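# Move the glass graduated cylinder between shelved benches

## Task

Take the graduated cylinder off the shelved bench by the door and leave it standing upright on the work surface of the shelved bench by the window. It must never tip over or reach the floor, and since it is glass, any drop beyond a few centimetres or any hard bump breaks it; each of these counts as failure. The parked cart, the pedal bin and the stool are movable. At the end the robot must have released the cylinder, backed away from it, and be standing level, neither fallen nor tilted.

## Robot and tools

ROBOT. A Rainbow Robotics RB-Y1: a base with two drive wheels and two rear casters (0.66 m long, 0.58 m wide, front edge 0.10 m ahead of the drive axle), a torso whose lower 'leg' folds at ankle, knee and hip, two 7-joint arms with parallel grippers, and a pan/tilt head. Cameras: head_camera (896x504 px), left_wrist_camera and right_wrist_camera (644x364 px).

FRAMES. Base frame: origin on the floor between the drive wheels, x forward, y left, z up. The result gives chest, left_hand and right_hand in this frame. A hand point sits midway between its finger pads; fingers point along the hand's -z, and close along its x. Printed hand positions can be off, more so when the arm is stretched out. base_odometry is relative to where the base started the scene and is built from wheel rotation only, so wheel slip shows up as travel; heading is positive to the left, -3.142 to 3.142.

execute_actions. Arguments: "actions", a list holding one action (or none, which just reports state and images), and "cameras", a list of camera names or ["all"]; missing or null means all, [] means no images, a bad name rejects the call. An action may contain:
- "base": one command only. {"translate_m": d} is a straight drive by d metres relative to the current spot, forward positive, -3 to 3. {"rotate_rad": a} is a turn in place by a radians, counter-clockwise (left) positive, -3.2 to 3.2. Both are offsets counted from the base's last reported position. No sideways motion. A drive or turn that would need more than 8.667 s is refused.
- "joints": a single object keyed by joint name (each arm has its own names), each value an absolute target in radians, grippers in metres. Ranges and signs: torso_squat_rad 0 to 1.2 (bigger lowers the level chest); torso_shift_rad -0.3 to 0.6 (positive pushes hips forward); torso_pitch_rad -0.2 to 1.4 (positive leans forward); torso_yaw_rad -1.5 to 1.5 (positive left). Shoulder_pitch -2.356 to 2.356 (0 arm down, negative raises it forward and in). left_shoulder_roll_rad 0 to 3.141 (positive out to the left); right_shoulder_roll_rad -3.141 to 0 (negative out to the right). Shoulder_yaw -2.094 to 2.094, elbow -2.617 to 0.01 (negative bends), forearm_roll -3.141 to 3.141, wrist_pitch -1.57 to 1.919 (negative tips the hand forward), hand_roll -2.705 to 2.705; on both arms yaw and rolls turn positive to the left / counter-clockwise. Gripper_m 0 to 0.1, the gap between pads. head_pan_rad -0.523 to 0.523 (positive left), head_tilt_rad -0.35 to 1.57 (positive down). Joint tolerance ±0.02 rad, grippers ±0.004 m. Torso combined limits: squat+shift <= 1.52; squat-shift+pitch <= 1.57; shift+0.5 pitch-0.4 squat <= 0.7; shift+0.3 pitch-0.5 squat <= 0.39; breaking one leaves the torso short and 'off_target'. A joint left out may keep driving toward its earlier target.
- "speeds": lower caps for this action: translate_m 0.05-0.4 m/s, rotate_rad 0.1-1.509 rad/s.
- "min_time_s": 0.1-8 s, the shortest duration for each arm and head motion.
No action runs past 15 s. Unknown keys or out-of-range numbers get the call refused with no motion.

GRASPING. To grip, command a gap at least 0.005 m narrower than the object; the gripper then reads 'off_target', which is expected. Each arm carries up to 3 kg.

RESULTS. Each result gives joint_positions, poses, base_odometry, motor temperatures, images listed in the 'pictures' line, base_status and joint_status (how each commanded motion ended) and on_its_own (uncommanded parts; 'held at' is a held target, not a position). 'done' = reached (for the base: wheels turned enough, slip possible). 'off_target' = stopped short, maybe still pushing. 'contact_stop' = torso or arm hit something hard; its whole group (torso, or one arm's seven joints) stops. 'time_out' = took too long. 'stopped_with_arm' = torso halted because an arm hit. 'limit_stop_at_own_body' = self-collision guard halted it before contact; move the arm and torso apart. 'joint command not followed' plus a 'cause:' line = arm targets withheld for arm self/arm-arm collision; joints then read 'not_followed' and may be retried later. After a stop, first back off the arms, then the torso, each in its own action. If both hands hold one object and the torso contact-stops right away with nothing in the way, resend both arms' current joint values, then the torso command. Once a call reports a stop, any later movement, wait or finished_scene calls in that same reply are skipped.

OTHER TOOLS. wait {"seconds": 0-10} lets time pass without new commands and returns state and images. zoom_image {"camera", "region": [x0, y0, x1, y1]} enlarges part of that camera's latest full image; pixel coordinates from the top-left, at most 504x504. read_manual {"section": "licences"} only returns licence text. finished_scene {"scene": n} ends the current scene irreversibly and reports success; the goal must already be holding.

CAUTIONS. The base does not stop at furniture and may keep pushing; the bent leg can stick out ahead of the base, and a leg pressing furniture can shove the robot back unnoticed by odometry. Heavy load far forward can tip the robot. Never let the arms collide or press on each other, grippers included. Joint torque at its load limit (shoulders 63.7, elbow 32.7, wrist joints 22.7 N m, held weight included) freezes the robot for 10 s. Motors heat while holding loads: warning from 65 °C, brake fault at 80 °C; resend targets after a fault. Loose objects may occasionally get nudged. Handle the glass gently: lower it slowly, no drops or knocks.

Each tool is called as a command line: name --argument value for each argument, lists and objects as JSON in quotes; but a table of rows of numbers goes row by row, as --pt "numbers of a row", without its own name.

## Session

execute_actions --actions '[]'

Scene clock: 0.00 s.
Motor temperatures (°C, as the motors report them): left_arm=[30 29 30 30 33 32 35] | right_arm=[26 24 28 27 31 33 33]
base_odometry: x=+0.000 y=+0.000 heading=+0.000 (m, m, rad; odometry frame)
base_status: not commanded
joint_positions: torso_squat_rad=+0.350 torso_shift_rad=+0.001 torso_pitch_rad=+0.001 torso_yaw_rad=-0.001 left_shoulder_pitch_rad=-0.023 left_shoulder_roll_rad=+0.029 left_shoulder_yaw_rad=-0.010 left_elbow_rad=-0.236 left_forearm_roll_rad=-0.023 left_wrist_pitch_rad=+0.002 left_hand_roll_rad=+0.027 left_gripper_m=+0.101 right_shoulder_pitch_rad=-0.037 right_shoulder_roll_rad=-0.016 right_shoulder_yaw_rad=+0.047 right_elbow_rad=-0.261 right_forearm_roll_rad=-0.034 right_wrist_pitch_rad=+0.008 right_hand_roll_rad=-0.029 right_gripper_m=+0.101 head_pan_rad=+0.001 head_tilt_rad=+0.400
joint_status: not commanded
chest: x=-0.2274 y=+0.0004 z=+1.2474 quat_wxyz=(+1.000, +0.000, +0.000, +0.000) (m; base frame)
left_hand: x=-0.0967 y=+0.2398 z=+0.5737 quat_wxyz=(+0.992, +0.013, -0.127, -0.009) (m; base frame)
right_hand: x=-0.0773 y=-0.2251 z=+0.5778 quat_wxyz=(+0.990, -0.001, -0.143, -0.001) (m; base frame)
pictures: head_camera, left_wrist_camera, right_wrist_camera
Images, in order (width x height): head_camera 896x504, left_wrist_camera 644x364, right_wrist_camera 644x364.

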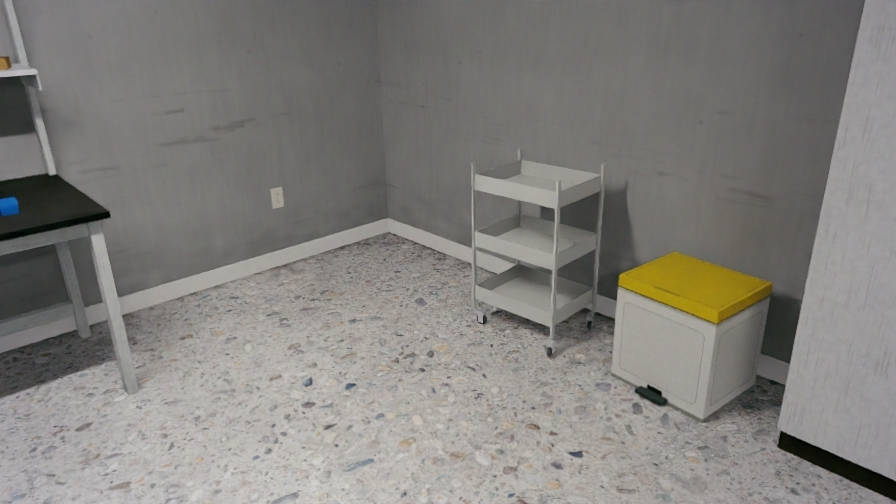

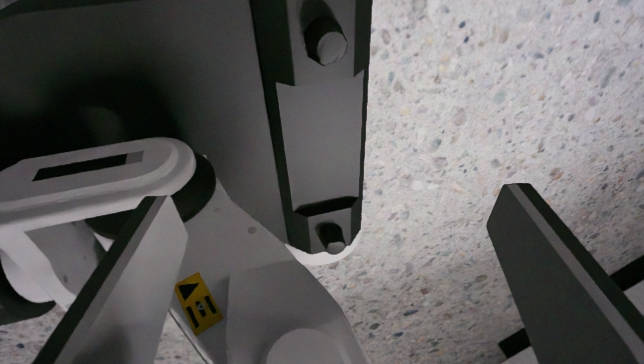

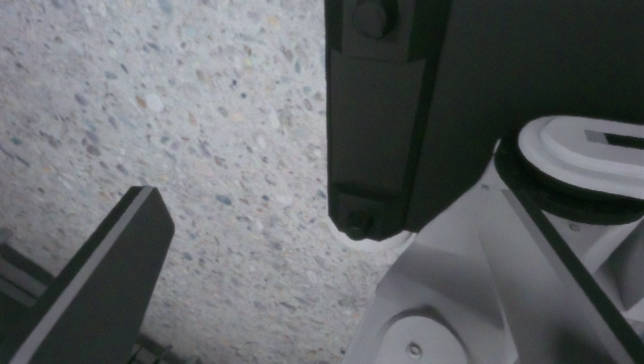

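execute_actions --actions '[{"joints":{"torso_yaw_rad":0.5,"head_pan_rad":0.5,"head_tilt_rad":0.25}}]' --cameras '["head_camera"]'

execute_actions --actions '[{"joints":{"torso_yaw_rad":1.5}}]' --cameras '["head_camera"]'

Scene clock: 6.13 s.
Motor temperatures (°C, as the motors report them): left_arm=[30 29 30 30 33 32 35] | right_arm=[26 24 28 27 31 33 33]
base_odometry: x=+0.000 y=+0.000 heading=+0.000 (m, m, rad; odometry frame)
base_status: not commanded
joint_positions: torso_squat_rad=+0.350 torso_shift_rad=+0.001 torso_pitch_rad=+0.001 torso_yaw_rad=+0.500 left_shoulder_pitch_rad=-0.023 left_shoulder_roll_rad=+0.029 left_shoulder_yaw_rad=-0.010 left_elbow_rad=-0.236 left_forearm_roll_rad=-0.023 left_wrist_pitch_rad=+0.002 left_hand_roll_rad=+0.027 left_gripper_m=+0.101 right_shoulder_pitch_rad=-0.037 right_shoulder_roll_rad=-0.016 right_shoulder_yaw_rad=+0.047 right_elbow_rad=-0.261 right_forearm_roll_rad=-0.034 right_wrist_pitch_rad=+0.008 right_hand_roll_rad=-0.029 right_gripper_m=+0.101 head_pan_rad=+0.500 head_tilt_rad=+0.250
joint_status: all done
chest: x=-0.2274 y=+0.0004 z=+1.2474 quat_wxyz=(+0.969, +0.000, +0.000, +0.247) (m; base frame)
left_hand: x=-0.2281 y=+0.2733 z=+0.5738 quat_wxyz=(+0.963, +0.044, -0.120, +0.237) (m; base frame)
right_hand: x=+0.0122 y=-0.1251 z=+0.5776 quat_wxyz=(+0.959, +0.035, -0.138, +0.244) (m; base frame)
pictures: head_camera
camera_calibration (this result's frames):
head_camera: T_world_to_cam=[[0.84007, -0.540412, -0.0472973, 0.248488], [-0.169764, -0.179083, -0.969077, 1.43044], [0.515231, 0.822121, -0.242185, 0.390699], [0, 0, 0, 1]] pos_world=[-0.167211, 0.069251, 1.49258]
Images, in order (width x height): head_camera 896x504.

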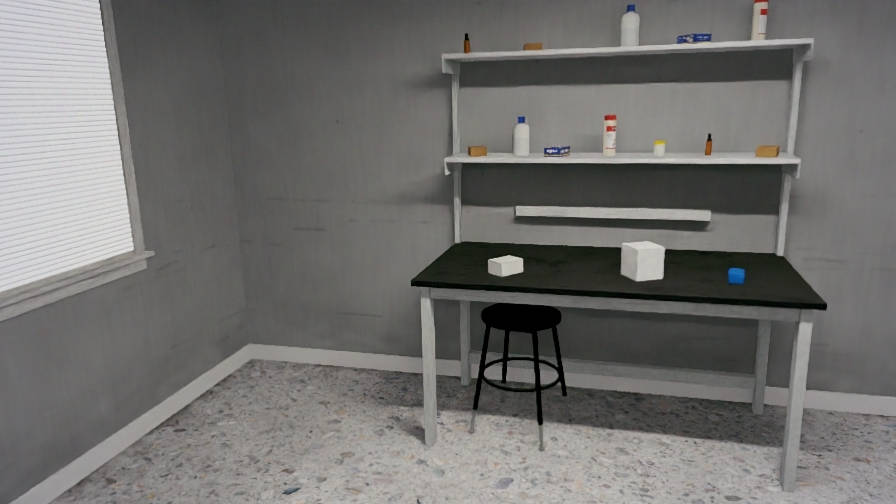

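Scene clock: 8.07 s.
Motor temperatures (°C, as the motors report them): left_arm=[30 29 30 30 33 32 35] | right_arm=[26 24 28 27 31 33 33]
base_odometry: x=+0.000 y=+0.000 heading=+0.000 (m, m, rad; odometry frame)
base_status: not commanded
joint_positions: torso_squat_rad=+0.350 torso_shift_rad=+0.001 torso_pitch_rad=+0.001 torso_yaw_rad=+1.255 left_shoulder_pitch_rad=-0.023 left_shoulder_roll_rad=+0.030 left_shoulder_yaw_rad=-0.010 left_elbow_rad=-0.236 left_forearm_roll_rad=-0.023 left_wrist_pitch_rad=+0.002 left_hand_roll_rad=+0.027 left_gripper_m=+0.101 right_shoulder_pitch_rad=-0.037 right_shoulder_roll_rad=-0.016 right_shoulder_yaw_rad=+0.047 right_elbow_rad=-0.261 right_forearm_roll_rad=-0.034 right_wrist_pitch_rad=+0.008 right_hand_roll_rad=-0.029 right_gripper_m=+0.101 head_pan_rad=+0.500 head_tilt_rad=+0.250
joint_status: torso_yaw_rad limit_stop_at_own_body (moved +0.755 of +1.000)
on_its_own: torso_yaw_rad is held at +1.255, not at your +1.500, since a limit_stop_at_own_body
chest: x=-0.2274 y=+0.0004 z=+1.2474 quat_wxyz=(+0.810, +0.000, +0.001, +0.587) (m; base frame)
left_hand: x=-0.4155 y=+0.1988 z=+0.5740 quat_wxyz=(+0.808, +0.086, -0.095, +0.575) (m; base frame)
right_hand: x=+0.0326 y=+0.0735 z=+0.5775 quat_wxyz=(+0.802, +0.084, -0.116, +0.581) (m; base frame)
pictures: head_camera
camera_calibration (this result's frames):
head_camera: T_world_to_cam=[[0.982162, 0.181782, -0.0480887, 0.281471], [-0.00182483, -0.246516, -0.969137, 1.46873], [-0.188026, 0.951938, -0.241787, 0.230232], [0, 0, 0, 1]] pos_world=[-0.23048, 0.0917329, 1.4926]
Images, in order (width x height): head_camera 896x504.

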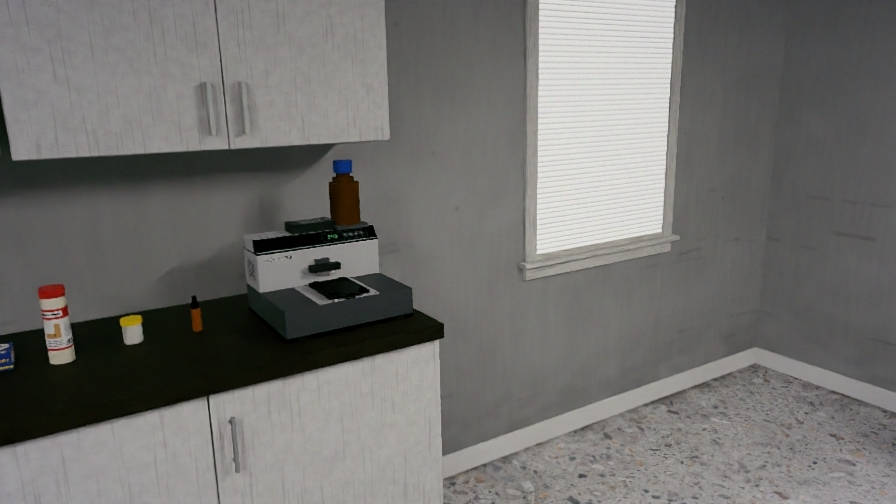

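execute_actions --actions '[{"base":{"rotate_rad":-1.5},"joints":{"torso_yaw_rad":0,"head_pan_rad":-0.3,"head_tilt_rad":0.3}}]' --cameras '["head_camera"]'

Scene clock: 16.00 s.
Motor temperatures (°C, as the motors report them): left_arm=[30 29 30 30 33 32 35] | right_arm=[26 24 28 27 31 33 33]
base_odometry: x=+0.000 y=+0.000 heading=-1.499 (m, m, rad; odometry frame)
base_status: done
joint_positions: torso_squat_rad=+0.350 torso_shift_rad=+0.001 torso_pitch_rad=+0.001 torso_yaw_rad=+0.000 left_shoulder_pitch_rad=-0.024 left_shoulder_roll_rad=+0.030 left_shoulder_yaw_rad=-0.010 left_elbow_rad=-0.236 left_forearm_roll_rad=-0.023 left_wrist_pitch_rad=+0.002 left_hand_roll_rad=+0.027 left_gripper_m=+0.101 right_shoulder_pitch_rad=-0.037 right_shoulder_roll_rad=-0.016 right_shoulder_yaw_rad=+0.047 right_elbow_rad=-0.261 right_forearm_roll_rad=-0.034 right_wrist_pitch_rad=+0.008 right_hand_roll_rad=-0.029 right_gripper_m=+0.101 head_pan_rad=-0.300 head_tilt_rad=+0.300
joint_status: all done
chest: x=-0.2274 y=+0.0004 z=+1.2474 quat_wxyz=(+1.000, +0.000, +0.000, +0.000) (m; base frame)
left_hand: x=-0.0968 y=+0.2400 z=+0.5737 quat_wxyz=(+0.992, +0.013, -0.127, -0.008) (m; base frame)
right_hand: x=-0.0771 y=-0.2249 z=+0.5778 quat_wxyz=(+0.990, -0.001, -0.143, +0.000) (m; base frame)
pictures: head_camera
camera_calibration (this result's frames):
head_camera: T_world_to_cam=[[-0.29818, -0.953403, -0.0459523, 0.00523672], [-0.263526, 0.128499, -0.956056, 1.39072], [0.917411, -0.272967, -0.289562, 0.549797], [0, 0, 0, 1]] pos_world=[-0.136337, -0.023637, 1.48905]
Images, in order (width x height): head_camera 896x504.

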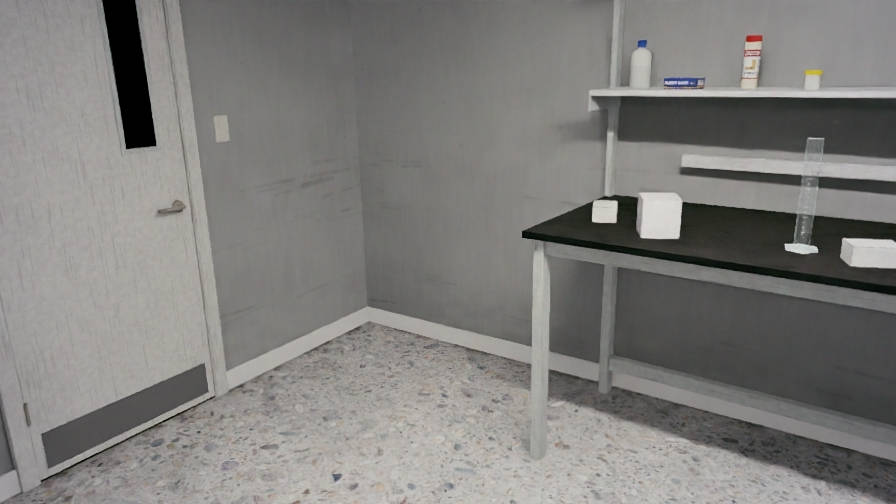

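execute_actions --actions '[{"base":{"rotate_rad":-0.75},"joints":{"torso_squat_rad":0.2,"head_pan_rad":-0.1,"head_tilt_rad":0.55,"right_shoulder_pitch_rad":0,"right_shoulder_roll_rad":0,"right_shoulder_yaw_rad":0,"right_elbow_rad":-1.57,"right_forearm_roll_rad":0,"right_wrist_pitch_rad":0,"right_hand_roll_rad":1.57}}]' --cameras '["head_camera"]'

execute_actions --actions '[{"base":{"translate_m":1.1}}]' --cameras '["head_camera","right_wrist_camera"]'

Scene clock: 36.83 s.
Motor temperatures (°C, as the motors report them): left_arm=[30 29 30 30 33 32 35] | right_arm=[26 24 28 27 31 33 33]
base_odometry: x=+0.000 y=+0.000 heading=-2.249 (m, m, rad; odometry frame)
base_status: done
joint_positions: torso_squat_rad=+0.200 torso_shift_rad=+0.001 torso_pitch_rad=+0.001 torso_yaw_rad=+0.000 left_shoulder_pitch_rad=-0.024 left_shoulder_roll_rad=+0.030 left_shoulder_yaw_rad=-0.010 left_elbow_rad=-0.236 left_forearm_roll_rad=-0.023 left_wrist_pitch_rad=+0.002 left_hand_roll_rad=+0.027 left_gripper_m=+0.101 right_shoulder_pitch_rad=+0.000 right_shoulder_roll_rad=+0.000 right_shoulder_yaw_rad=+0.000 right_elbow_rad=-1.570 right_forearm_roll_rad=+0.000 right_wrist_pitch_rad=+0.000 right_hand_roll_rad=+1.570 right_gripper_m=+0.101 head_pan_rad=-0.100 head_tilt_rad=+0.550
joint_status: all done
chest: x=-0.2274 y=+0.0005 z=+1.2760 quat_wxyz=(+1.000, +0.000, +0.000, +0.000) (m; base frame)
left_hand: x=-0.0969 y=+0.2400 z=+0.6023 quat_wxyz=(+0.992, +0.013, -0.127, -0.008) (m; base frame)
right_hand: x=+0.2901 y=-0.2196 z=+1.0486 quat_wxyz=(+0.500, -0.500, -0.500, +0.501) (m; base frame)
pictures: head_camera
camera_calibration (this result's frames):
head_camera: T_world_to_cam=[[-0.1144, -0.992469, -0.0437981, 0.0411379], [-0.510341, 0.096537, -0.854536, 1.21753], [0.852329, -0.0754069, -0.517541, 0.881061], [0, 0, 0, 1]] pos_world=[-0.12489, -0.010271, 1.49821]
Images, in order (width x height): head_camera 896x504.

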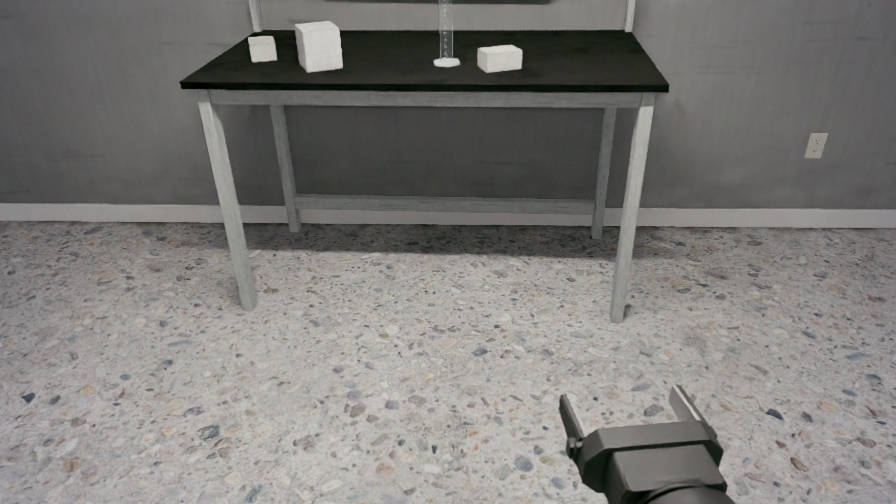

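Scene clock: 41.03 s.
Motor temperatures (°C, as the motors report them): left_arm=[30 29 30 30 33 32 35] | right_arm=[26 24 28 27 31 33 33]
base_odometry: x=-0.690 y=-0.856 heading=-2.249 (m, m, rad; odometry frame)
base_status: done
joint_positions: torso_squat_rad=+0.200 torso_shift_rad=+0.001 torso_pitch_rad=+0.001 torso_yaw_rad=+0.000 left_shoulder_pitch_rad=-0.024 left_shoulder_roll_rad=+0.030 left_shoulder_yaw_rad=-0.010 left_elbow_rad=-0.236 left_forearm_roll_rad=-0.023 left_wrist_pitch_rad=+0.002 left_hand_roll_rad=+0.027 left_gripper_m=+0.101 right_shoulder_pitch_rad=+0.000 right_shoulder_roll_rad=+0.000 right_shoulder_yaw_rad=+0.000 right_elbow_rad=-1.570 right_forearm_roll_rad=+0.000 right_wrist_pitch_rad=+0.000 right_hand_roll_rad=+1.570 right_gripper_m=+0.101 head_pan_rad=-0.100 head_tilt_rad=+0.550
joint_status: not commanded
chest: x=-0.2273 y=+0.0004 z=+1.2760 quat_wxyz=(+1.000, +0.000, +0.000, +0.000) (m; base frame)
left_hand: x=-0.0968 y=+0.2400 z=+0.6023 quat_wxyz=(+0.992, +0.013, -0.127, -0.008) (m; base frame)
right_hand: x=+0.2901 y=-0.2197 z=+1.0484 quat_wxyz=(+0.500, -0.500, -0.500, +0.501) (m; base frame)
pictures: head_camera, right_wrist_camera
camera_calibration (this result's frames):
head_camera: T_world_to_cam=[[-0.114404, -0.992469, -0.0437925, 0.0411329], [-0.510428, 0.0965423, -0.854484, 1.21748], [0.852276, -0.0754039, -0.517629, 0.881107], [0, 0, 0, 1]] pos_world=[-0.124802, -0.0102768, 1.49821]
right_wrist_camera: T_world_to_cam=[[0.0215259, -0.999737, -0.00786351, -0.217471], [-0.673071, -0.00867544, -0.739527, 0.999583], [0.739264, 0.0212116, -0.673081, 0.583626], [0, 0, 0, 1]] pos_world=[0.246018, -0.221122, 1.13034]
Images, in order (width x height): head_camera 896x504, right_wrist_camera 644x364.

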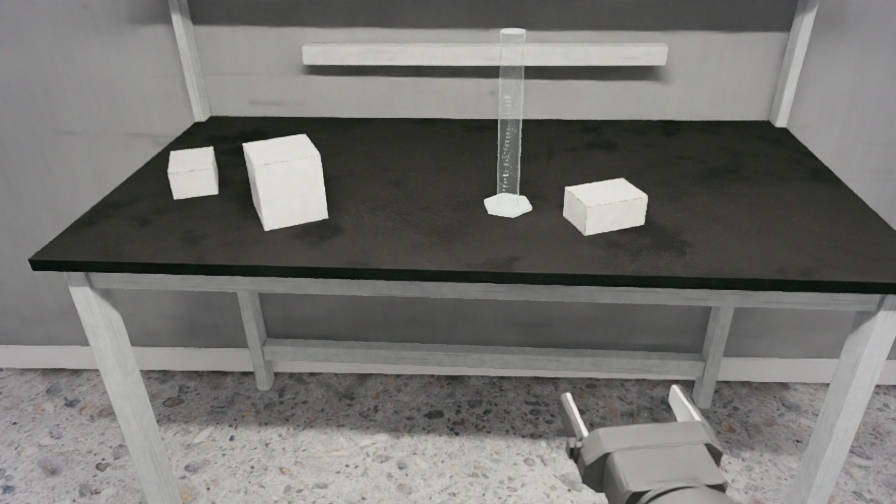

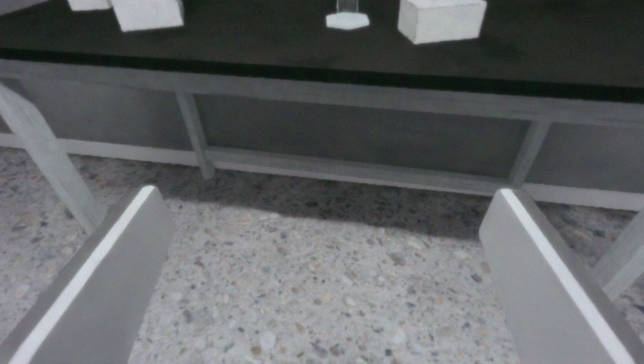

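execute_actions --actions '[{"base":{"rotate_rad":-0.035},"joints":{"left_elbow_rad":-0.05,"head_tilt_rad":0.8}}]' --cameras '[]'

execute_actions --actions '[{"base":{"translate_m":0.6}}]' --cameras '["head_camera","right_wrist_camera"]'

Scene clock: 49.73 s.
Motor temperatures (°C, as the motors report them): left_arm=[30 29 30 30 33 32 35] | right_arm=[26 24 28 28 31 33 33]
base_odometry: x=-0.691 y=-0.856 heading=-2.283 (m, m, rad; odometry frame)
base_status: done
joint_positions: torso_squat_rad=+0.200 torso_shift_rad=+0.001 torso_pitch_rad=+0.001 torso_yaw_rad=+0.000 left_shoulder_pitch_rad=-0.023 left_shoulder_roll_rad=+0.030 left_shoulder_yaw_rad=-0.010 left_elbow_rad=-0.050 left_forearm_roll_rad=-0.023 left_wrist_pitch_rad=+0.002 left_hand_roll_rad=+0.027 left_gripper_m=+0.101 right_shoulder_pitch_rad=+0.000 right_shoulder_roll_rad=+0.000 right_shoulder_yaw_rad=+0.000 right_elbow_rad=-1.570 right_forearm_roll_rad=+0.000 right_wrist_pitch_rad=+0.000 right_hand_roll_rad=+1.570 right_gripper_m=+0.101 head_pan_rad=-0.100 head_tilt_rad=+0.800
joint_status: all done
chest: x=-0.2273 y=+0.0004 z=+1.2760 quat_wxyz=(+1.000, +0.000, +0.000, +0.000) (m; base frame)
left_hand: x=-0.1870 y=+0.2418 z=+0.5933 quat_wxyz=(+0.999, +0.014, -0.035, -0.007) (m; base frame)
right_hand: x=+0.2901 y=-0.2197 z=+1.0484 quat_wxyz=(+0.500, -0.500, -0.500, +0.501) (m; base frame)
pictures: none
No camera images: the call's "cameras" was empty. Leave "cameras" out to get every camera's image.

Scene clock: 52.60 s.
Motor temperatures (°C, as the motors report them): left_arm=[30 29 30 30 33 32 35] | right_arm=[26 24 28 28 31 33 33]
base_odometry: x=-1.083 y=-1.310 heading=-2.284 (m, m, rad; odometry frame)
base_status: done
joint_positions: torso_squat_rad=+0.200 torso_shift_rad=+0.001 torso_pitch_rad=+0.001 torso_yaw_rad=+0.000 left_shoulder_pitch_rad=-0.024 left_shoulder_roll_rad=+0.030 left_shoulder_yaw_rad=-0.010 left_elbow_rad=-0.050 left_forearm_roll_rad=-0.023 left_wrist_pitch_rad=+0.002 left_hand_roll_rad=+0.027 left_gripper_m=+0.101 right_shoulder_pitch_rad=+0.000 right_shoulder_roll_rad=+0.000 right_shoulder_yaw_rad=+0.000 right_elbow_rad=-1.570 right_forearm_roll_rad=+0.000 right_wrist_pitch_rad=+0.000 right_hand_roll_rad=+1.570 right_gripper_m=+0.101 head_pan_rad=-0.100 head_tilt_rad=+0.800
joint_status: not commanded
chest: x=-0.2273 y=+0.0004 z=+1.2760 quat_wxyz=(+1.000, +0.000, +0.000, +0.000) (m; base frame)
left_hand: x=-0.1868 y=+0.2418 z=+0.5933 quat_wxyz=(+0.999, +0.014, -0.035, -0.007) (m; base frame)
right_hand: x=+0.2901 y=-0.2197 z=+1.0484 quat_wxyz=(+0.500, -0.500, -0.500, +0.501) (m; base frame)
pictures: head_camera, right_wrist_camera
camera_calibration (this result's frames):
head_camera: T_world_to_cam=[[-0.124972, -0.991401, -0.0388064, 0.0315724], [-0.704731, 0.116231, -0.699889, 0.949416], [0.698382, -0.0601186, -0.713196, 1.1382], [0, 0, 0, 1]] pos_world=[-0.121869, -0.010624, 1.47747]
right_wrist_camera: T_world_to_cam=[[0.0214413, -0.999738, -0.00795582, -0.217391], [-0.673094, -0.00855083, -0.739507, 0.999563], [0.739246, 0.021211, -0.673102, 0.583654], [0, 0, 0, 1]] pos_world=[0.245997, -0.221167, 1.13031]
Images, in order (width x height): head_camera 896x504, right_wrist_camera 644x364.

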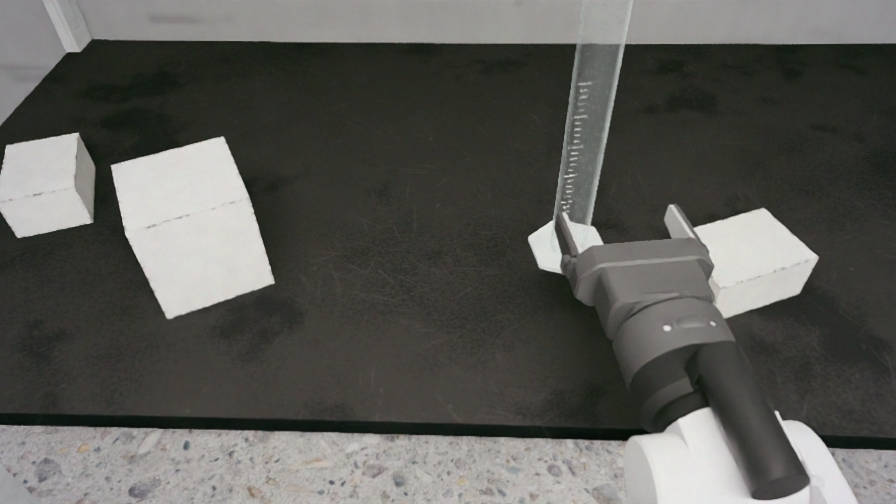

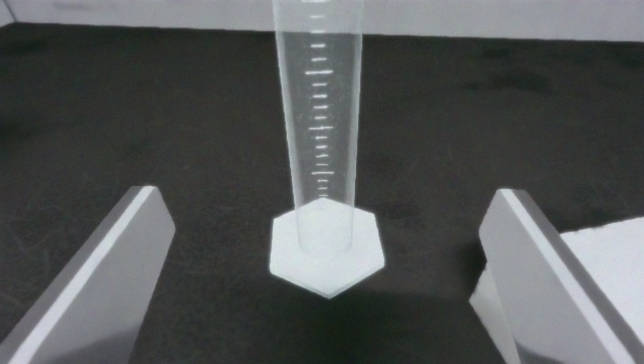

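execute_actions --actions '[{"base":{"translate_m":0.14},"joints":{"right_hand_roll_rad":1.6},"speeds":{"translate_m":0.1}}]' --cameras '["head_camera","right_wrist_camera"]'

Scene clock: 63.97 s.
Motor temperatures (°C, as the motors report them): left_arm=[30 29 30 30 33 32 35] | right_arm=[26 24 28 28 31 33 33]
base_odometry: x=-1.175 y=-1.416 heading=-2.284 (m, m, rad; odometry frame)
base_status: done
joint_positions: torso_squat_rad=+0.200 torso_shift_rad=+0.001 torso_pitch_rad=+0.001 torso_yaw_rad=+0.000 left_shoulder_pitch_rad=-0.024 left_shoulder_roll_rad=+0.030 left_shoulder_yaw_rad=-0.010 left_elbow_rad=-0.050 left_forearm_roll_rad=-0.023 left_wrist_pitch_rad=+0.002 left_hand_roll_rad=+0.027 left_gripper_m=+0.101 right_shoulder_pitch_rad=+0.000 right_shoulder_roll_rad=+0.000 right_shoulder_yaw_rad=+0.000 right_elbow_rad=-1.570 right_forearm_roll_rad=+0.000 right_wrist_pitch_rad=+0.000 right_hand_roll_rad=+1.600 right_gripper_m=+0.101 head_pan_rad=-0.100 head_tilt_rad=+0.800
joint_status: all done
chest: x=-0.2273 y=+0.0004 z=+1.2760 quat_wxyz=(+1.000, +0.000, +0.000, +0.000) (m; base frame)
left_hand: x=-0.1869 y=+0.2418 z=+0.5933 quat_wxyz=(+0.999, +0.014, -0.035, -0.007) (m; base frame)
right_hand: x=+0.2901 y=-0.2197 z=+1.0484 quat_wxyz=(+0.493, -0.507, -0.492, +0.508) (m; base frame)
pictures: head_camera, right_wrist_camera
camera_calibration (this result's frames):
head_camera: T_world_to_cam=[[-0.124974, -0.991401, -0.0388016, 0.031569], [-0.704756, 0.116231, -0.699864, 0.949394], [0.698355, -0.0601191, -0.713222, 1.13821], [0, 0, 0, 1]] pos_world=[-0.121838, -0.0106238, 1.47747]
right_wrist_camera: T_world_to_cam=[[0.0214879, -0.999526, 0.0220349, -0.248802], [-0.673122, -0.03076, -0.738891, 0.994036], [0.739219, 0.00104498, -0.673464, 0.579587], [0, 0, 0, 1]] pos_world=[0.246012, -0.218714, 1.1303]
Images, in order (width x height): head_camera 896x504, right_wrist_camera 644x364.

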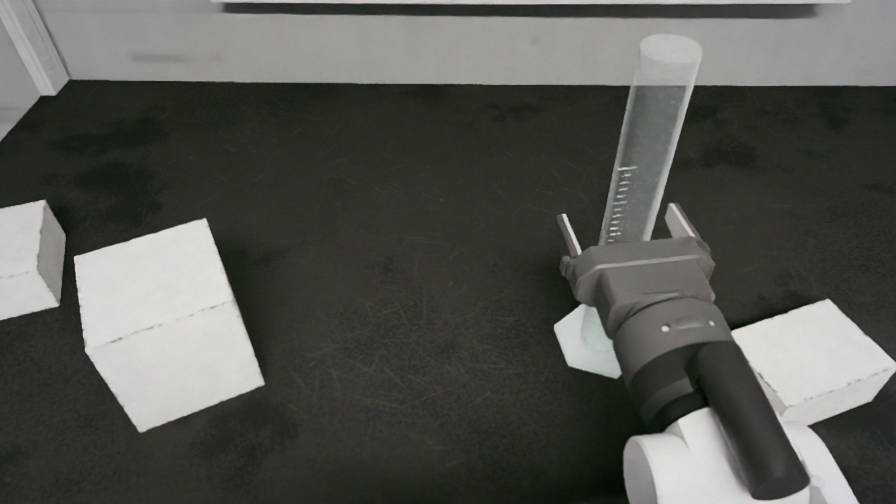

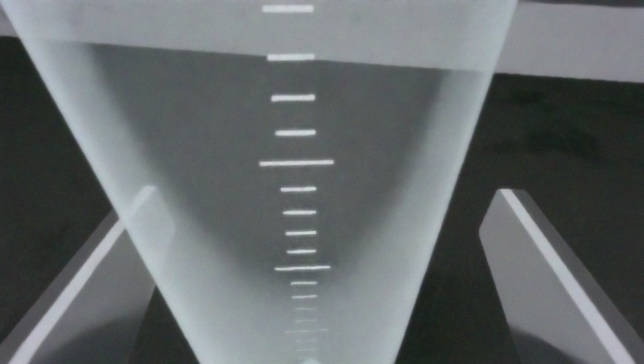

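execute_actions --actions '[{"joints":{"right_gripper_m":0.055,"right_shoulder_yaw_rad":0.012}}]' --cameras '["right_wrist_camera"]'

execute_actions --actions '[{"joints":{"right_gripper_m":0.03}}]' --cameras '["head_camera","right_wrist_camera"]'

Scene clock: 69.53 s.
Motor temperatures (°C, as the motors report them): left_arm=[30 29 30 30 33 32 35] | right_arm=[26 24 28 28 31 33 33]
base_odometry: x=-1.175 y=-1.416 heading=-2.284 (m, m, rad; odometry frame)
base_status: not commanded
joint_positions: torso_squat_rad=+0.200 torso_shift_rad=+0.001 torso_pitch_rad=+0.001 torso_yaw_rad=+0.000 left_shoulder_pitch_rad=-0.024 left_shoulder_roll_rad=+0.029 left_shoulder_yaw_rad=-0.010 left_elbow_rad=-0.050 left_forearm_roll_rad=-0.023 left_wrist_pitch_rad=+0.002 left_hand_roll_rad=+0.027 left_gripper_m=+0.101 right_shoulder_pitch_rad=+0.000 right_shoulder_roll_rad=+0.000 right_shoulder_yaw_rad=+0.012 right_elbow_rad=-1.570 right_forearm_roll_rad=+0.000 right_wrist_pitch_rad=+0.000 right_hand_roll_rad=+1.600 right_gripper_m=+0.055 head_pan_rad=-0.100 head_tilt_rad=+0.800
joint_status: all done
chest: x=-0.2273 y=+0.0004 z=+1.2760 quat_wxyz=(+1.000, +0.000, +0.000, +0.000) (m; base frame)
left_hand: x=-0.1869 y=+0.2418 z=+0.5933 quat_wxyz=(+0.999, +0.014, -0.035, -0.007) (m; base frame)
right_hand: x=+0.2900 y=-0.2137 z=+1.0484 quat_wxyz=(+0.490, -0.504, -0.495, +0.511) (m; base frame)
pictures: right_wrist_camera
camera_calibration (this result's frames):
right_wrist_camera: T_world_to_cam=[[0.0330443, -0.999213, 0.0219265, -0.245961], [-0.672719, -0.0384613, -0.738898, 0.992438], [0.73916, 0.009666, -0.673461, 0.581469], [0, 0, 0, 1]] pos_world=[0.245961, -0.213217, 1.1303]
Images, in order (width x height): right_wrist_camera 644x364.

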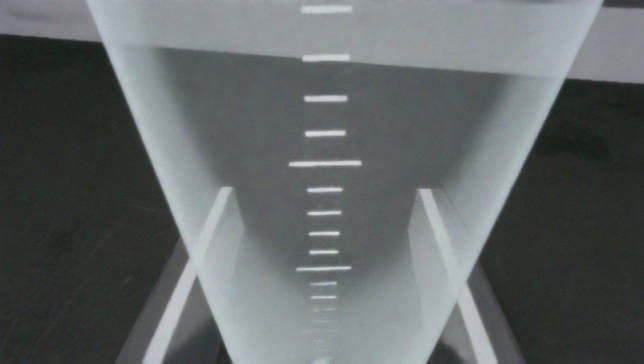

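Scene clock: 70.27 s.
Motor temperatures (°C, as the motors report them): left_arm=[30 29 30 30 33 32 35] | right_arm=[26 24 28 28 31 33 33]
base_odometry: x=-1.175 y=-1.416 heading=-2.284 (m, m, rad; odometry frame)
base_status: not commanded
joint_positions: torso_squat_rad=+0.200 torso_shift_rad=+0.001 torso_pitch_rad=+0.001 torso_yaw_rad=+0.000 left_shoulder_pitch_rad=-0.024 left_shoulder_roll_rad=+0.029 left_shoulder_yaw_rad=-0.010 left_elbow_rad=-0.050 left_forearm_roll_rad=-0.023 left_wrist_pitch_rad=+0.002 left_hand_roll_rad=+0.027 left_gripper_m=+0.101 right_shoulder_pitch_rad=+0.000 right_shoulder_roll_rad=+0.000 right_shoulder_yaw_rad=+0.012 right_elbow_rad=-1.570 right_forearm_roll_rad=+0.000 right_wrist_pitch_rad=+0.000 right_hand_roll_rad=+1.600 right_gripper_m=+0.043 head_pan_rad=-0.100 head_tilt_rad=+0.800
joint_status: right_gripper_m off_target (ended at +0.043, target +0.030)
chest: x=-0.2273 y=+0.0004 z=+1.2760 quat_wxyz=(+1.000, +0.000, +0.000, +0.000) (m; base frame)
left_hand: x=-0.1869 y=+0.2418 z=+0.5933 quat_wxyz=(+0.999, +0.014, -0.035, -0.007) (m; base frame)
right_hand: x=+0.2900 y=-0.2137 z=+1.0484 quat_wxyz=(+0.490, -0.504, -0.495, +0.511) (m; base frame)
pictures: head_camera, right_wrist_camera
camera_calibration (this result's frames):
head_camera: T_world_to_cam=[[-0.124968, -0.991402, -0.0388055, 0.0315735], [-0.704749, 0.116229, -0.699871, 0.949399], [0.698364, -0.0601134, -0.713214, 1.13821], [0, 0, 0, 1]] pos_world=[-0.12185, -0.0106244, 1.47747]
right_wrist_camera: T_world_to_cam=[[0.0330465, -0.999213, 0.021926, -0.245959], [-0.672699, -0.038462, -0.738916, 0.992461], [0.739178, 0.00966898, -0.673441, 0.581451], [0, 0, 0, 1]] pos_world=[0.24596, -0.213216, 1.13031]
Images, in order (width x height): head_camera 896x504, right_wrist_camera 644x364.

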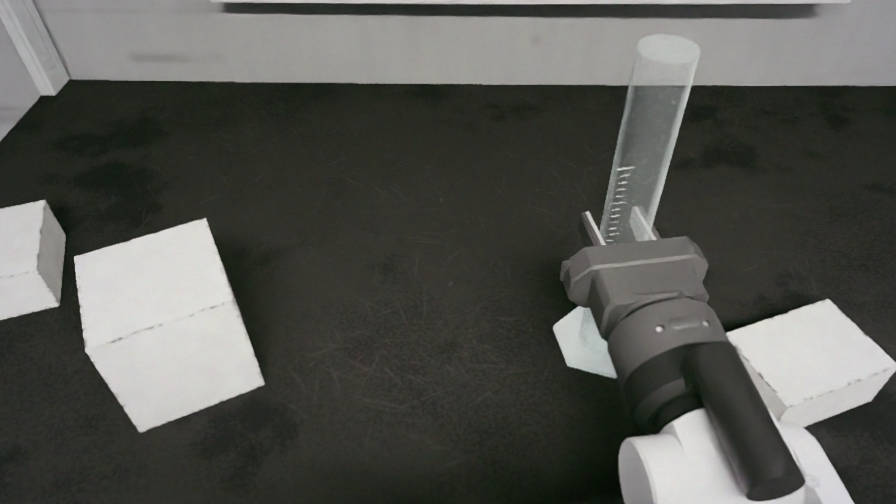

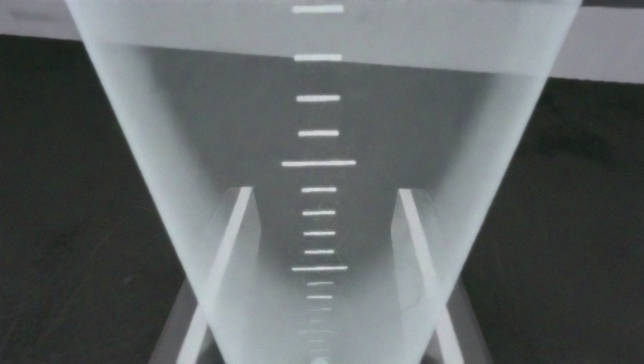

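execute_actions --actions '[{"joints":{"right_elbow_rad":-1.72,"right_wrist_pitch_rad":0.15},"min_time_s":1.2}]' --cameras '[]'

execute_actions --actions '[{"base":{"translate_m":-2.7},"joints":{"head_tilt_rad":0.6}}]' --cameras '["head_camera"]'

execute_actions --actions '[{"base":{"rotate_rad":-3.1}}]' --cameras '["head_camera"]'

Scene clock: 79.70 s.
Motor temperatures (°C, as the motors report them): left_arm=[30 29 30 30 33 32 35] | right_arm=[26 24 28 28 31 33 33]
base_odometry: x=-1.175 y=-1.416 heading=-2.284 (m, m, rad; odometry frame)
base_status: not commanded
joint_positions: torso_squat_rad=+0.200 torso_shift_rad=+0.001 torso_pitch_rad=+0.001 torso_yaw_rad=+0.000 left_shoulder_pitch_rad=-0.024 left_shoulder_roll_rad=+0.029 left_shoulder_yaw_rad=-0.010 left_elbow_rad=-0.050 left_forearm_roll_rad=-0.023 left_wrist_pitch_rad=+0.002 left_hand_roll_rad=+0.027 left_gripper_m=+0.101 right_shoulder_pitch_rad=+0.000 right_shoulder_roll_rad=+0.000 right_shoulder_yaw_rad=+0.012 right_elbow_rad=-1.720 right_forearm_roll_rad=+0.000 right_wrist_pitch_rad=+0.150 right_hand_roll_rad=+1.600 right_gripper_m=+0.043 head_pan_rad=-0.100 head_tilt_rad=+0.800
joint_status: all done
chest: x=-0.2273 y=+0.0004 z=+1.2760 quat_wxyz=(+1.000, +0.000, +0.000, +0.000) (m; base frame)
left_hand: x=-0.1869 y=+0.2418 z=+0.5933 quat_wxyz=(+0.999, +0.014, -0.035, -0.007) (m; base frame)
right_hand: x=+0.2919 y=-0.2136 z=+1.0868 quat_wxyz=(+0.490, -0.504, -0.495, +0.511) (m; base frame)
pictures: none
No camera images: the call's "cameras" was empty. Leave "cameras" out to get every camera's image.

Scene clock: 88.00 s.
Motor temperatures (°C, as the motors report them): left_arm=[30 29 30 30 33 32 35] | right_arm=[26 24 28 28 31 33 33]
base_odometry: x=+0.593 y=+0.625 heading=-2.285 (m, m, rad; odometry frame)
base_status: done
joint_positions: torso_squat_rad=+0.200 torso_shift_rad=+0.001 torso_pitch_rad=+0.001 torso_yaw_rad=+0.000 left_shoulder_pitch_rad=-0.023 left_shoulder_roll_rad=+0.029 left_shoulder_yaw_rad=-0.010 left_elbow_rad=-0.050 left_forearm_roll_rad=-0.023 left_wrist_pitch_rad=+0.002 left_hand_roll_rad=+0.027 left_gripper_m=+0.101 right_shoulder_pitch_rad=+0.000 right_shoulder_roll_rad=+0.000 right_shoulder_yaw_rad=+0.012 right_elbow_rad=-1.720 right_forearm_roll_rad=+0.000 right_wrist_pitch_rad=+0.150 right_hand_roll_rad=+1.600 right_gripper_m=+0.043 head_pan_rad=-0.100 head_tilt_rad=+0.600
joint_status: all done
chest: x=-0.2273 y=+0.0004 z=+1.2760 quat_wxyz=(+1.000, +0.000, +0.000, +0.000) (m; base frame)
left_hand: x=-0.1870 y=+0.2418 z=+0.5933 quat_wxyz=(+0.999, +0.014, -0.035, -0.007) (m; base frame)
right_hand: x=+0.2918 y=-0.2137 z=+1.0868 quat_wxyz=(+0.490, -0.504, -0.495, +0.511) (m; base frame)
pictures: head_camera
camera_calibration (this result's frames):
head_camera: T_world_to_cam=[[-0.116603, -0.992245, -0.0430472, 0.0395467], [-0.552342, 0.100808, -0.8275, 1.16905], [0.825422, -0.0727119, -0.559813, 0.937871], [0, 0, 0, 1]] pos_world=[-0.123814, -0.0104148, 1.49412]
Images, in order (width x height): head_camera 896x504.

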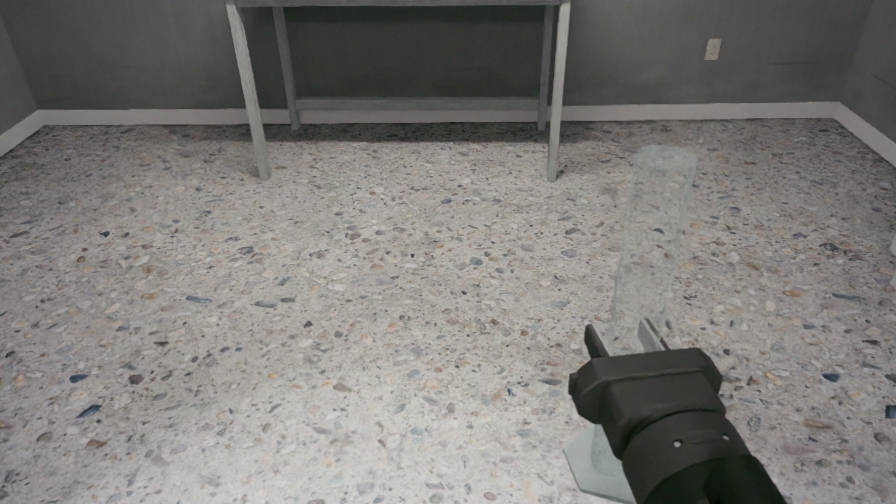

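Scene clock: 93.30 s.
Motor temperatures (°C, as the motors report them): left_arm=[30 29 30 30 33 32 35] | right_arm=[26 24 28 28 31 33 33]
base_odometry: x=+0.593 y=+0.625 heading=+0.899 (m, m, rad; odometry frame)
base_status: done
joint_positions: torso_squat_rad=+0.200 torso_shift_rad=+0.001 torso_pitch_rad=+0.001 torso_yaw_rad=+0.000 left_shoulder_pitch_rad=-0.023 left_shoulder_roll_rad=+0.030 left_shoulder_yaw_rad=-0.010 left_elbow_rad=-0.050 left_forearm_roll_rad=-0.023 left_wrist_pitch_rad=+0.002 left_hand_roll_rad=+0.027 left_gripper_m=+0.101 right_shoulder_pitch_rad=+0.000 right_shoulder_roll_rad=+0.000 right_shoulder_yaw_rad=+0.012 right_elbow_rad=-1.720 right_forearm_roll_rad=+0.000 right_wrist_pitch_rad=+0.150 right_hand_roll_rad=+1.600 right_gripper_m=+0.043 head_pan_rad=-0.100 head_tilt_rad=+0.600
joint_status: not commanded
chest: x=-0.2274 y=+0.0004 z=+1.2760 quat_wxyz=(+1.000, +0.000, +0.000, +0.000) (m; base frame)
left_hand: x=-0.1870 y=+0.2418 z=+0.5933 quat_wxyz=(+0.999, +0.014, -0.035, -0.007) (m; base frame)
right_hand: x=+0.2917 y=-0.2137 z=+1.0868 quat_wxyz=(+0.490, -0.504, -0.495, +0.511) (m; base frame)
pictures: head_camera
camera_calibration (this result's frames):
head_camera: T_world_to_cam=[[-0.116597, -0.992245, -0.043067, 0.039562], [-0.552256, 0.100813, -0.827556, 1.16909], [0.825481, -0.0727063, -0.559728, 0.937846], [0, 0, 0, 1]] pos_world=[-0.123924, -0.0104174, 1.49413]
Images, in order (width x height): head_camera 896x504.

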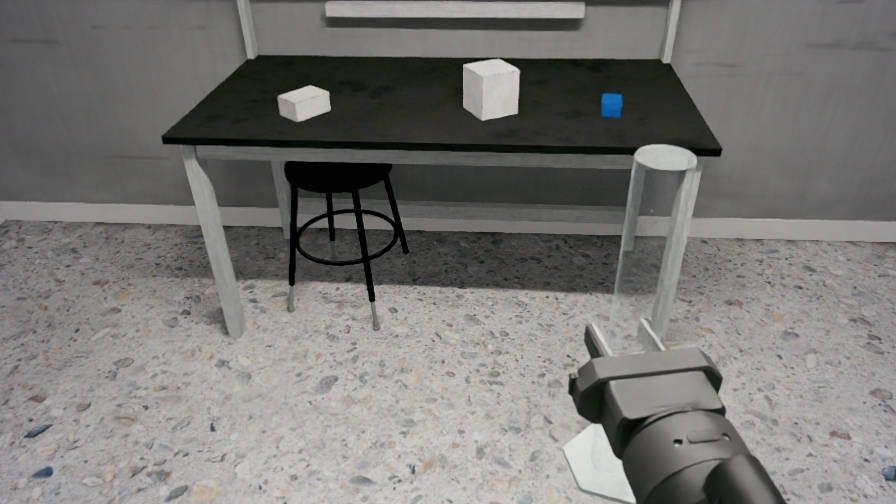

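execute_actions --actions '[{"base":{"translate_m":1.15},"joints":{"head_tilt_rad":0.85,"head_pan_rad":-0.3,"torso_yaw_rad":0.33,"torso_squat_rad":0.4}}]' --cameras '["head_camera"]'

Scene clock: 103.97 s.
Motor temperatures (°C, as the motors report them): left_arm=[30 29 30 30 33 32 35] | right_arm=[26 24 28 28 31 33 33]
base_odometry: x=+1.309 y=+1.525 heading=+0.899 (m, m, rad; odometry frame)
base_status: done
joint_positions: torso_squat_rad=+0.400 torso_shift_rad=+0.001 torso_pitch_rad=+0.001 torso_yaw_rad=+0.330 left_shoulder_pitch_rad=-0.024 left_shoulder_roll_rad=+0.030 left_shoulder_yaw_rad=-0.010 left_elbow_rad=-0.050 left_forearm_roll_rad=-0.023 left_wrist_pitch_rad=+0.002 left_hand_roll_rad=+0.027 left_gripper_m=+0.101 right_shoulder_pitch_rad=+0.000 right_shoulder_roll_rad=+0.000 right_shoulder_yaw_rad=+0.012 right_elbow_rad=-1.720 right_forearm_roll_rad=+0.000 right_wrist_pitch_rad=+0.150 right_hand_roll_rad=+1.600 right_gripper_m=+0.043 head_pan_rad=-0.300 head_tilt_rad=+0.850
joint_status: all done
chest: x=-0.2273 y=+0.0004 z=+1.2347 quat_wxyz=(+0.986, +0.000, +0.001, +0.164) (m; base frame)
left_hand: x=-0.2675 y=+0.2421 z=+0.5521 quat_wxyz=(+0.987, +0.020, -0.032, +0.157) (m; base frame)
right_hand: x=+0.3331 y=-0.0339 z=+1.0452 quat_wxyz=(+0.400, -0.416, -0.571, +0.584) (m; base frame)
pictures: head_camera
camera_calibration (this result's frames):
head_camera: T_world_to_cam=[[0.0027655, -0.999289, -0.0376044, 0.0615674], [-0.748082, 0.0228871, -0.663212, 0.858032], [0.663601, 0.0299653, -0.747486, 1.15129], [0, 0, 0, 1]] pos_world=[-0.122286, 0.00738713, 1.43194]
Images, in order (width x height): head_camera 896x504.

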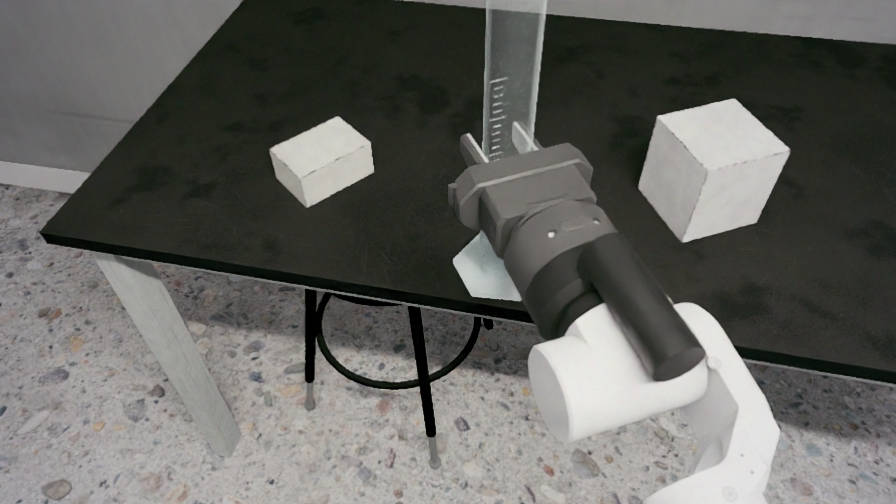

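execute_actions --actions '[{"base":{"translate_m":0.2},"joints":{"torso_squat_rad":0.65}}]' --cameras '["head_camera"]'

execute_actions --actions '[{"joints":{"right_elbow_rad":-1.62,"right_wrist_pitch_rad":0.05},"min_time_s":2}]' --cameras '["head_camera","right_wrist_camera"]'

Scene clock: 112.03 s.
Motor temperatures (°C, as the motors report them): left_arm=[30 29 30 30 33 32 35] | right_arm=[26 24 28 28 31 33 33]
base_odometry: x=+1.433 y=+1.682 heading=+0.898 (m, m, rad; odometry frame)
base_status: done
joint_positions: torso_squat_rad=+0.650 torso_shift_rad=+0.001 torso_pitch_rad=+0.001 torso_yaw_rad=+0.330 left_shoulder_pitch_rad=-0.024 left_shoulder_roll_rad=+0.030 left_shoulder_yaw_rad=-0.010 left_elbow_rad=-0.050 left_forearm_roll_rad=-0.023 left_wrist_pitch_rad=+0.002 left_hand_roll_rad=+0.027 left_gripper_m=+0.101 right_shoulder_pitch_rad=+0.000 right_shoulder_roll_rad=+0.000 right_shoulder_yaw_rad=+0.012 right_elbow_rad=-1.720 right_forearm_roll_rad=+0.000 right_wrist_pitch_rad=+0.150 right_hand_roll_rad=+1.600 right_gripper_m=+0.043 head_pan_rad=-0.300 head_tilt_rad=+0.850
joint_status: all done
chest: x=-0.2274 y=+0.0004 z=+1.1472 quat_wxyz=(+0.986, +0.000, +0.001, +0.164) (m; base frame)
left_hand: x=-0.2676 y=+0.2420 z=+0.4646 quat_wxyz=(+0.987, +0.020, -0.032, +0.157) (m; base frame)
right_hand: x=+0.3330 y=-0.0339 z=+0.9577 quat_wxyz=(+0.400, -0.416, -0.571, +0.584) (m; base frame)
pictures: head_camera
camera_calibration (this result's frames):
head_camera: T_world_to_cam=[[0.00276568, -0.999289, -0.0376037, 0.0582592], [-0.748077, 0.0228868, -0.663218, 0.799965], [0.663607, 0.0299647, -0.747481, 1.08594], [0, 0, 0, 1]] pos_world=[-0.122362, 0.00736937, 1.34446]
Images, in order (width x height): head_camera 896x504.

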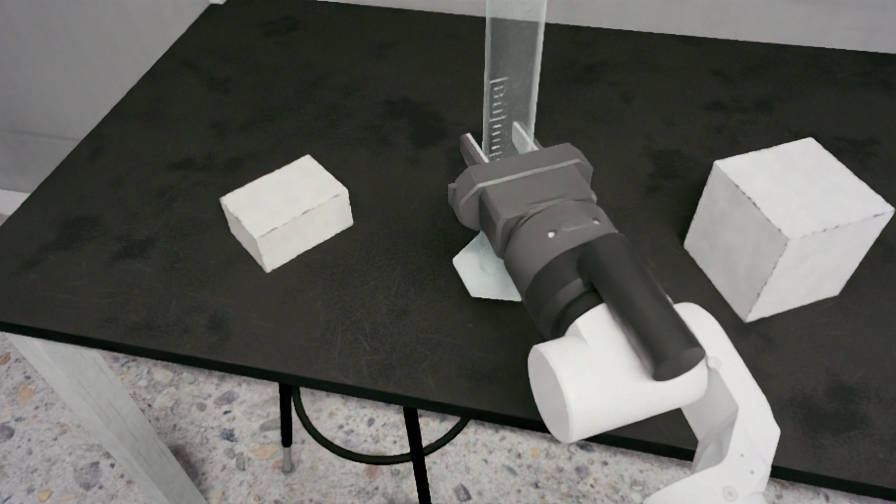

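Scene clock: 114.33 s.
Motor temperatures (°C, as the motors report them): left_arm=[30 29 30 30 33 32 35] | right_arm=[26 24 28 28 31 33 33]
base_odometry: x=+1.433 y=+1.682 heading=+0.898 (m, m, rad; odometry frame)
base_status: not commanded
joint_positions: torso_squat_rad=+0.650 torso_shift_rad=+0.001 torso_pitch_rad=+0.001 torso_yaw_rad=+0.330 left_shoulder_pitch_rad=-0.024 left_shoulder_roll_rad=+0.030 left_shoulder_yaw_rad=-0.010 left_elbow_rad=-0.050 left_forearm_roll_rad=-0.023 left_wrist_pitch_rad=+0.002 left_hand_roll_rad=+0.027 left_gripper_m=+0.101 right_shoulder_pitch_rad=+0.000 right_shoulder_roll_rad=+0.000 right_shoulder_yaw_rad=+0.012 right_elbow_rad=-1.620 right_forearm_roll_rad=+0.000 right_wrist_pitch_rad=+0.050 right_hand_roll_rad=+1.600 right_gripper_m=+0.043 head_pan_rad=-0.300 head_tilt_rad=+0.850
joint_status: all done
chest: x=-0.2274 y=+0.0004 z=+1.1472 quat_wxyz=(+0.986, +0.000, +0.001, +0.164) (m; base frame)
left_hand: x=-0.2676 y=+0.2420 z=+0.4646 quat_wxyz=(+0.987, +0.020, -0.032, +0.157) (m; base frame)
right_hand: x=+0.3325 y=-0.0341 z=+0.9320 quat_wxyz=(+0.400, -0.416, -0.571, +0.584) (m; base frame)
pictures: head_camera, right_wrist_camera
camera_calibration (this result's frames):
head_camera: T_world_to_cam=[[0.00276568, -0.999289, -0.0376036, 0.0582591], [-0.748074, 0.0228868, -0.663221, 0.799967], [0.66361, 0.0299645, -0.747479, 1.08594], [0, 0, 0, 1]] pos_world=[-0.122366, 0.00736943, 1.34446]
right_wrist_camera: T_world_to_cam=[[0.355042, -0.934601, 0.0215851, -0.169878], [-0.624593, -0.254327, -0.738378, 0.918069], [0.695578, 0.248673, -0.674042, 0.493163], [0, 0, 0, 1]] pos_world=[0.290699, -0.047915, 1.01396]
Images, in order (width x height): head_camera 896x504, right_wrist_camera 644x364.

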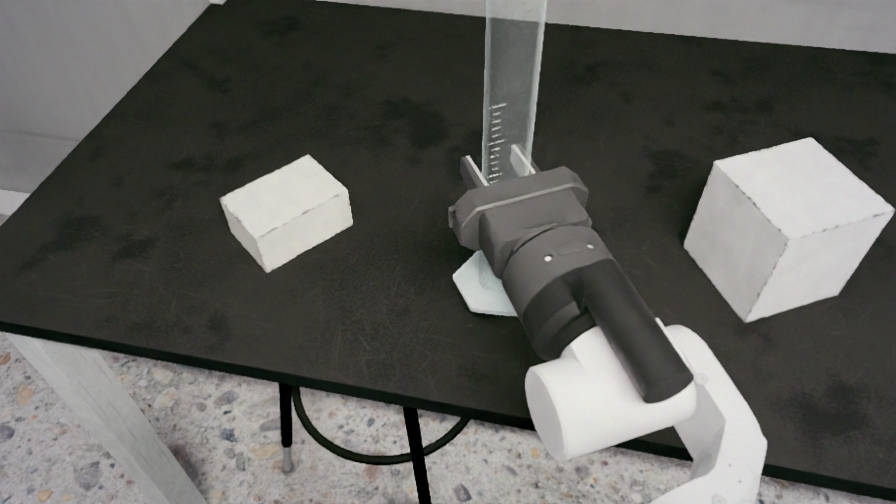

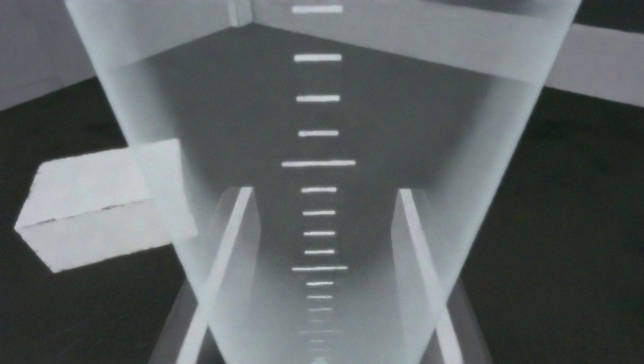

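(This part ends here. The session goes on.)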